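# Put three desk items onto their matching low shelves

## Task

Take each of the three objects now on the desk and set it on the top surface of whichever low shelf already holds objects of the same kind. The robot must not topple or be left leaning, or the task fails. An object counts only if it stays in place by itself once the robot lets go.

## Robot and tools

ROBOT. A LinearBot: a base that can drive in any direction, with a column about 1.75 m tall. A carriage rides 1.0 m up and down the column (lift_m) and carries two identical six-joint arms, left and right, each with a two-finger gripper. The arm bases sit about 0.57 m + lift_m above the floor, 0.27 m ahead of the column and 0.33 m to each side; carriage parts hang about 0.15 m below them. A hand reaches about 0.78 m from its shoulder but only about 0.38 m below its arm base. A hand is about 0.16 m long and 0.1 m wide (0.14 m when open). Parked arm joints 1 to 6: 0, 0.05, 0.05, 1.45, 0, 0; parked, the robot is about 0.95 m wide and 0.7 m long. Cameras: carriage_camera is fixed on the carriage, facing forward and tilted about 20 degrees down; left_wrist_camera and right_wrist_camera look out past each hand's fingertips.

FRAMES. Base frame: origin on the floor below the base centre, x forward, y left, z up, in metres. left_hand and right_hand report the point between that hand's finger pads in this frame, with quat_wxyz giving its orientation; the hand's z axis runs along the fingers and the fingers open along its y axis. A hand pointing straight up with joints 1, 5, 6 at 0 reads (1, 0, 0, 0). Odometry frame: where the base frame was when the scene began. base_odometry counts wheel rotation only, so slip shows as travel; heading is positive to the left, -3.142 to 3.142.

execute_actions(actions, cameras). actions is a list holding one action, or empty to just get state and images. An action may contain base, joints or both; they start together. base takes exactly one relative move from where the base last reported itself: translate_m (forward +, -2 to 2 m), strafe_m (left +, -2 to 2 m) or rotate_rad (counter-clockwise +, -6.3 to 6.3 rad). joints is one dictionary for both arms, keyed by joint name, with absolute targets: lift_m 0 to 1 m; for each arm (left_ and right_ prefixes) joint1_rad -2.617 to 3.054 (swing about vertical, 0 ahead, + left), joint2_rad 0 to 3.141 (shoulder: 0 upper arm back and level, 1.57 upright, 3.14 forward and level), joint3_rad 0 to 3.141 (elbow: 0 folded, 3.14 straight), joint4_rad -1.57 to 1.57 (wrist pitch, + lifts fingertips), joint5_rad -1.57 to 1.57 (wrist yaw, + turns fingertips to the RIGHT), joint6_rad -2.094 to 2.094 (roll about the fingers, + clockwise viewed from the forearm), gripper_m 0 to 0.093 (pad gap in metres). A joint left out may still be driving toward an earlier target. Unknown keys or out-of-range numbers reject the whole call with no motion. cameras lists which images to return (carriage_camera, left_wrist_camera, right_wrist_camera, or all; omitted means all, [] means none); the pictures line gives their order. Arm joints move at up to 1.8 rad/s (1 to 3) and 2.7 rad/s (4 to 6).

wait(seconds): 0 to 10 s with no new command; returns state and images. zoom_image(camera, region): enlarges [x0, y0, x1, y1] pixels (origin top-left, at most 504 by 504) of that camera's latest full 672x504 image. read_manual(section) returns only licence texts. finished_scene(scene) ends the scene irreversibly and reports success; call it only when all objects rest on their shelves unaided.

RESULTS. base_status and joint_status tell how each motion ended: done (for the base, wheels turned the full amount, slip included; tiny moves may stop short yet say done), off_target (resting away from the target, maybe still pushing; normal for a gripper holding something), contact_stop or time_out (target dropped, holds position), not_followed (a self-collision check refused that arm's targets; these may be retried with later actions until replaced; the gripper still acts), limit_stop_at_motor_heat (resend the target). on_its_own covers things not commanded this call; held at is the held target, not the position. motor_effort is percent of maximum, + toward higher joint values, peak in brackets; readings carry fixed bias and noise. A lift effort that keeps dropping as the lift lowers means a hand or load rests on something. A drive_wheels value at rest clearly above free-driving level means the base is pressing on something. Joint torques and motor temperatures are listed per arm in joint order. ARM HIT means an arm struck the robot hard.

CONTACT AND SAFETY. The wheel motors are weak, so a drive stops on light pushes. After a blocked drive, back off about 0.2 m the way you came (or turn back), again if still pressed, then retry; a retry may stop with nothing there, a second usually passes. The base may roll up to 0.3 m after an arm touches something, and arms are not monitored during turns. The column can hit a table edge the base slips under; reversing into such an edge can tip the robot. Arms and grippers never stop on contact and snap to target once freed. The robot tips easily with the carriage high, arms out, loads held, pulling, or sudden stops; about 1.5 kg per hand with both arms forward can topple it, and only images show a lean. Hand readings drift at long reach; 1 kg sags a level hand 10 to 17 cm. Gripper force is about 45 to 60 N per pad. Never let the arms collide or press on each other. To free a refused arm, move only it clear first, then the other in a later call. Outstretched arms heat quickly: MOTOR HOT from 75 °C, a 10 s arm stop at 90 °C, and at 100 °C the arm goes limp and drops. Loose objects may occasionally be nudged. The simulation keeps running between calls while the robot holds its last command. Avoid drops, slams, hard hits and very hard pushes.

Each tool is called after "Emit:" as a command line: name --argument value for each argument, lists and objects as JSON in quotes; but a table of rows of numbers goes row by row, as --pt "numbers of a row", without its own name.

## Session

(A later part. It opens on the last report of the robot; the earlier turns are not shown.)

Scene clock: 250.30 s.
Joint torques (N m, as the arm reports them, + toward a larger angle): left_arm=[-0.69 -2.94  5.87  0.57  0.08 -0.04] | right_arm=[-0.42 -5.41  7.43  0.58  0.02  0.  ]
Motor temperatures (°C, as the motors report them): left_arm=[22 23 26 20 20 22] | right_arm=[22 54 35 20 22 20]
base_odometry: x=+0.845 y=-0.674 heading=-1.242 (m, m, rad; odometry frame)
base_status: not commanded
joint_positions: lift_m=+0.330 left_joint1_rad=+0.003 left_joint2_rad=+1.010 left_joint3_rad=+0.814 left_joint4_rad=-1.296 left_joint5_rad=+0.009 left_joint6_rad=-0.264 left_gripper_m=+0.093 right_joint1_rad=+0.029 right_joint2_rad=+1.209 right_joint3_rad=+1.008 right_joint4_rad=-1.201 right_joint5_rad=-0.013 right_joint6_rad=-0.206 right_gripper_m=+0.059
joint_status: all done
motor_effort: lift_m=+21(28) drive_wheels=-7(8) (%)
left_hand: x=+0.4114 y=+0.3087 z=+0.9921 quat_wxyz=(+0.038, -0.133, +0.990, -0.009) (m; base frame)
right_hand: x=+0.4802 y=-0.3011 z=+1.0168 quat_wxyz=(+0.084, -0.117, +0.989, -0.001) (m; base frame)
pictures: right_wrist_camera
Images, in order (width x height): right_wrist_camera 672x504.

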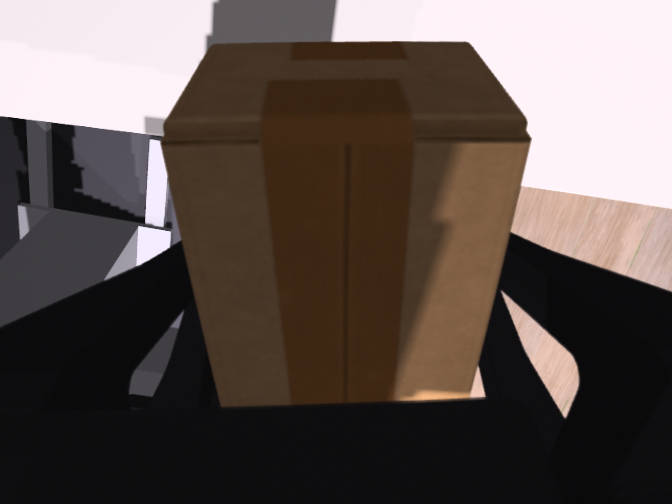

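Emit:
execute_actions --actions '[{"base":{"translate_m":-2.0}}]' --cameras '[]'

Emit:
execute_actions --actions '[{"base":{"rotate_rad":2.0},"joints":{"lift_m":0.25}}]' --cameras '["carriage_camera"]'

Scene clock: 264.67 s.
Joint torques (N m, as the arm reports them, + toward a larger angle): left_arm=[-0.69 -2.81  5.87  0.57  0.08 -0.04] | right_arm=[-0.42 -5.46  7.39  0.59  0.   -0.01]
Motor temperatures (°C, as the motors report them): left_arm=[22 23 26 20 20 22] | right_arm=[22 46 35 21 22 20]
base_odometry: x=+0.199 y=+1.218 heading=-1.242 (m, m, rad; odometry frame)
base_status: done
joint_positions: lift_m=+0.330 left_joint1_rad=+0.003 left_joint2_rad=+1.010 left_joint3_rad=+0.814 left_joint4_rad=-1.296 left_joint5_rad=+0.009 left_joint6_rad=-0.264 left_gripper_m=+0.093 right_joint1_rad=+0.029 right_joint2_rad=+1.209 right_joint3_rad=+1.008 right_joint4_rad=-1.200 right_joint5_rad=-0.013 right_joint6_rad=-0.206 right_gripper_m=+0.059
joint_status: not commanded
motor_effort: lift_m=+21(21) drive_wheels=-5(61) (%)
left_hand: x=+0.4115 y=+0.3087 z=+0.9921 quat_wxyz=(+0.038, -0.133, +0.990, -0.009) (m; base frame)
right_hand: x=+0.4804 y=-0.3011 z=+1.0168 quat_wxyz=(+0.085, -0.117, +0.989, -0.001) (m; base frame)
pictures: none
No camera images: the call's "cameras" was empty. Leave "cameras" out to get every camera's image.

Scene clock: 268.13 s.
Joint torques (N m, as the arm reports them, + toward a larger angle): left_arm=[-0.7  -3.02  5.95  0.58  0.08 -0.04] | right_arm=[-0.43 -5.43  7.65  0.58  0.01  0.  ]
Motor temperatures (°C, as the motors report them): left_arm=[22 22 26 20 20 22] | right_arm=[22 45 35 21 22 20]
base_odometry: x=+0.199 y=+1.218 heading=+0.757 (m, m, rad; odometry frame)
base_status: done
joint_positions: lift_m=+0.250 left_joint1_rad=+0.003 left_joint2_rad=+1.010 left_joint3_rad=+0.814 left_joint4_rad=-1.295 left_joint5_rad=+0.009 left_joint6_rad=-0.264 left_gripper_m=+0.093 right_joint1_rad=+0.029 right_joint2_rad=+1.209 right_joint3_rad=+1.003 right_joint4_rad=-1.198 right_joint5_rad=-0.013 right_joint6_rad=-0.206 right_gripper_m=+0.059
joint_status: all done
motor_effort: lift_m=+15(16) drive_wheels=+15(50) (%)
left_hand: x=+0.4118 y=+0.3087 z=+0.9127 quat_wxyz=(+0.039, -0.133, +0.990, -0.010) (m; base frame)
right_hand: x=+0.4798 y=-0.3011 z=+0.9362 quat_wxyz=(+0.083, -0.117, +0.990, -0.001) (m; base frame)
pictures: carriage_camera
Images, in order (width x height): carriage_camera 672x504.

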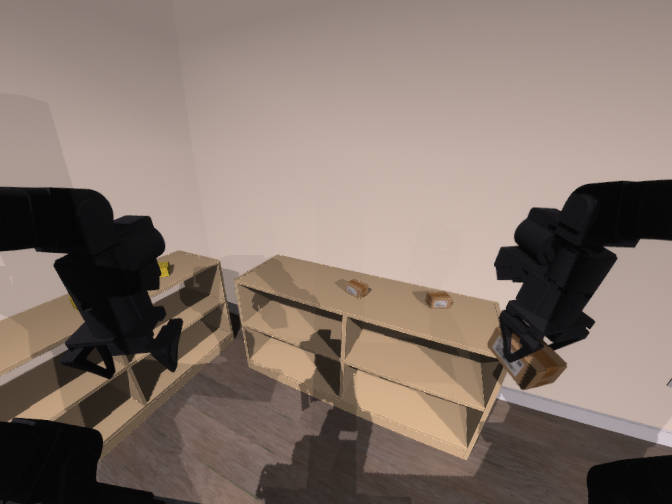

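Emit:
execute_actions --actions '[{"base":{"translate_m":0.38},"joints":{"right_joint1_rad":0.11,"right_joint2_rad":2.585,"right_joint3_rad":2.0,"right_joint4_rad":-0.95,"right_joint6_rad":0.45}}]' --cameras '["carriage_camera","right_wrist_camera"]'

Scene clock: 278.23 s.
Joint torques (N m, as the arm reports them, + toward a larger angle): left_arm=[-0.68 -2.88  5.86  0.56  0.08 -0.04] | right_arm=[ -0.2  -19.67   8.78   0.17   0.07   0.09]
Motor temperatures (°C, as the motors report them): left_arm=[22 22 26 20 20 22] | right_arm=[22 43 35 21 22 20]
base_odometry: x=+0.475 y=+1.480 heading=+0.758 (m, m, rad; odometry frame)
base_status: done
joint_positions: lift_m=+0.250 left_joint1_rad=+0.003 left_joint2_rad=+1.010 left_joint3_rad=+0.814 left_joint4_rad=-1.295 left_joint5_rad=+0.009 left_joint6_rad=-0.264 left_gripper_m=+0.093 right_joint1_rad=+0.105 right_joint2_rad=+2.601 right_joint3_rad=+1.983 right_joint4_rad=-0.947 right_joint5_rad=-0.014 right_joint6_rad=+0.445 right_gripper_m=+0.059
joint_status: all done
motor_effort: lift_m=+15(15) drive_wheels=-15(43) (%)
left_hand: x=+0.4118 y=+0.3087 z=+0.9127 quat_wxyz=(+0.039, -0.133, +0.990, -0.010) (m; base frame)
right_hand: x=+0.7397 y=-0.2565 z=+0.7201 quat_wxyz=(+0.001, +0.169, +0.986, +0.008) (m; base frame)
pictures: carriage_camera, right_wrist_camera
Images, in order (width x height): carriage_camera 672x504, right_wrist_camera 672x504.

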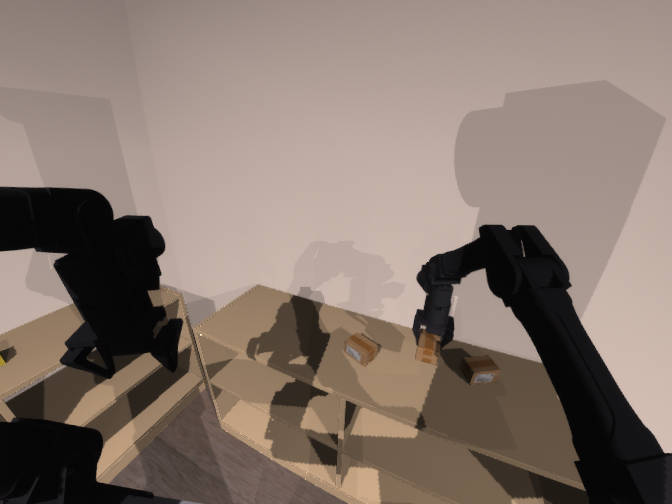

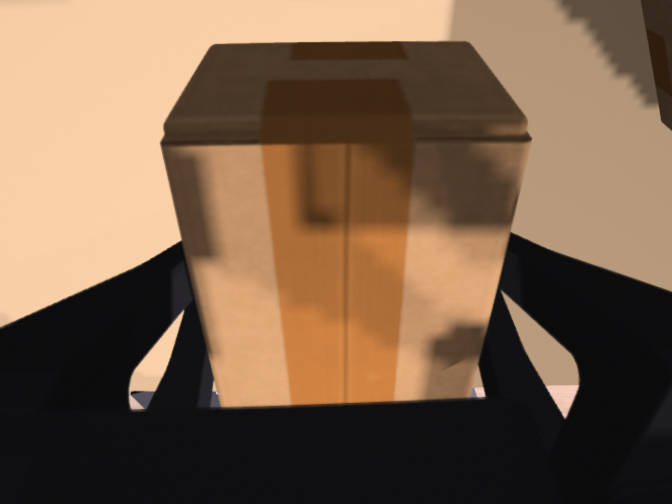

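Emit:
execute_actions --actions '[{"joints":{"lift_m":0.176}}]' --cameras '[]'

Emit:
execute_actions --actions '[{"joints":{"right_gripper_m":0.093}}]' --cameras '[]'

Emit:
execute_actions --actions '[{"joints":{"lift_m":0.26}}]' --cameras '["carriage_camera"]'

Scene clock: 288.47 s.
Joint torques (N m, as the arm reports them, + toward a larger angle): left_arm=[-0.66 -2.95  5.82  0.56  0.07 -0.04] | right_arm=[ -0.11 -19.1    8.19   0.2    0.07   0.07]
Motor temperatures (°C, as the motors report them): left_arm=[22 22 26 20 20 22] | right_arm=[22 50 36 21 22 20]
base_odometry: x=+0.475 y=+1.480 heading=+0.758 (m, m, rad; odometry frame)
base_status: not commanded
joint_positions: lift_m=+0.176 left_joint1_rad=+0.003 left_joint2_rad=+1.010 left_joint3_rad=+0.814 left_joint4_rad=-1.295 left_joint5_rad=+0.009 left_joint6_rad=-0.264 left_gripper_m=+0.093 right_joint1_rad=+0.105 right_joint2_rad=+2.594 right_joint3_rad=+1.988 right_joint4_rad=-0.948 right_joint5_rad=-0.015 right_joint6_rad=+0.446 right_gripper_m=+0.059
joint_status: all done
motor_effort: lift_m=+14(14) drive_wheels=-10(15) (%)
left_hand: x=+0.4117 y=+0.3087 z=+0.8388 quat_wxyz=(+0.039, -0.133, +0.990, -0.010) (m; base frame)
right_hand: x=+0.7425 y=-0.2561 z=+0.6504 quat_wxyz=(+0.006, +0.169, +0.985, +0.009) (m; base frame)
pictures: none
No camera images: the call's "cameras" was empty. Leave "cameras" out to get every camera's image.

Scene clock: 289.10 s.
Joint torques (N m, as the arm reports them, + toward a larger angle): left_arm=[-0.68 -2.95  5.89  0.56  0.08 -0.05] | right_arm=[ -0.17 -19.01   8.33   0.2    0.08   0.06]
Motor temperatures (°C, as the motors report them): left_arm=[22 22 26 20 20 22] | right_arm=[22 50 36 21 22 20]
base_odometry: x=+0.475 y=+1.480 heading=+0.758 (m, m, rad; odometry frame)
base_status: not commanded
joint_positions: lift_m=+0.176 left_joint1_rad=+0.003 left_joint2_rad=+1.010 left_joint3_rad=+0.814 left_joint4_rad=-1.295 left_joint5_rad=+0.009 left_joint6_rad=-0.264 left_gripper_m=+0.093 right_joint1_rad=+0.105 right_joint2_rad=+2.594 right_joint3_rad=+1.988 right_joint4_rad=-0.948 right_joint5_rad=-0.015 right_joint6_rad=+0.446 right_gripper_m=+0.093
joint_status: all done
motor_effort: lift_m=+14(15) drive_wheels=-11(11) (%)
left_hand: x=+0.4117 y=+0.3087 z=+0.8388 quat_wxyz=(+0.039, -0.133, +0.990, -0.010) (m; base frame)
right_hand: x=+0.7425 y=-0.2561 z=+0.6504 quat_wxyz=(+0.006, +0.169, +0.985, +0.009) (m; base frame)
pictures: none
No camera images: the call's "cameras" was empty. Leave "cameras" out to get every camera's image.

Scene clock: 289.97 s.
Joint torques (N m, as the arm reports them, + toward a larger angle): left_arm=[-0.69 -3.02  5.84  0.55  0.08 -0.04] | right_arm=[ -0.1  -18.03   8.51   0.23   0.1    0.07]
Motor temperatures (°C, as the motors report them): left_arm=[22 22 26 20 20 22] | right_arm=[22 50 36 21 22 20]
base_odometry: x=+0.475 y=+1.480 heading=+0.758 (m, m, rad; odometry frame)
base_status: not commanded
joint_positions: lift_m=+0.260 left_joint1_rad=+0.003 left_joint2_rad=+1.010 left_joint3_rad=+0.814 left_joint4_rad=-1.295 left_joint5_rad=+0.009 left_joint6_rad=-0.264 left_gripper_m=+0.093 right_joint1_rad=+0.105 right_joint2_rad=+2.585 right_joint3_rad=+1.988 right_joint4_rad=-0.949 right_joint5_rad=-0.015 right_joint6_rad=+0.446 right_gripper_m=+0.093
joint_status: all done
motor_effort: lift_m=+20(25) drive_wheels=-10(12) (%)
left_hand: x=+0.4117 y=+0.3087 z=+0.9221 quat_wxyz=(+0.039, -0.133, +0.990, -0.010) (m; base frame)
right_hand: x=+0.7442 y=-0.2559 z=+0.7382 quat_wxyz=(+0.010, +0.169, +0.985, +0.011) (m; base frame)
pictures: carriage_camera
Images, in order (width x height): carriage_camera 672x504.

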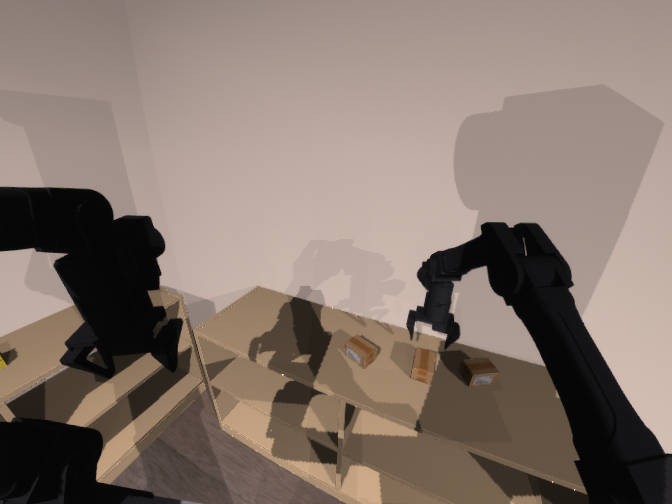

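Emit:
finished_scene --scene 1

The scene is finished: the task was done.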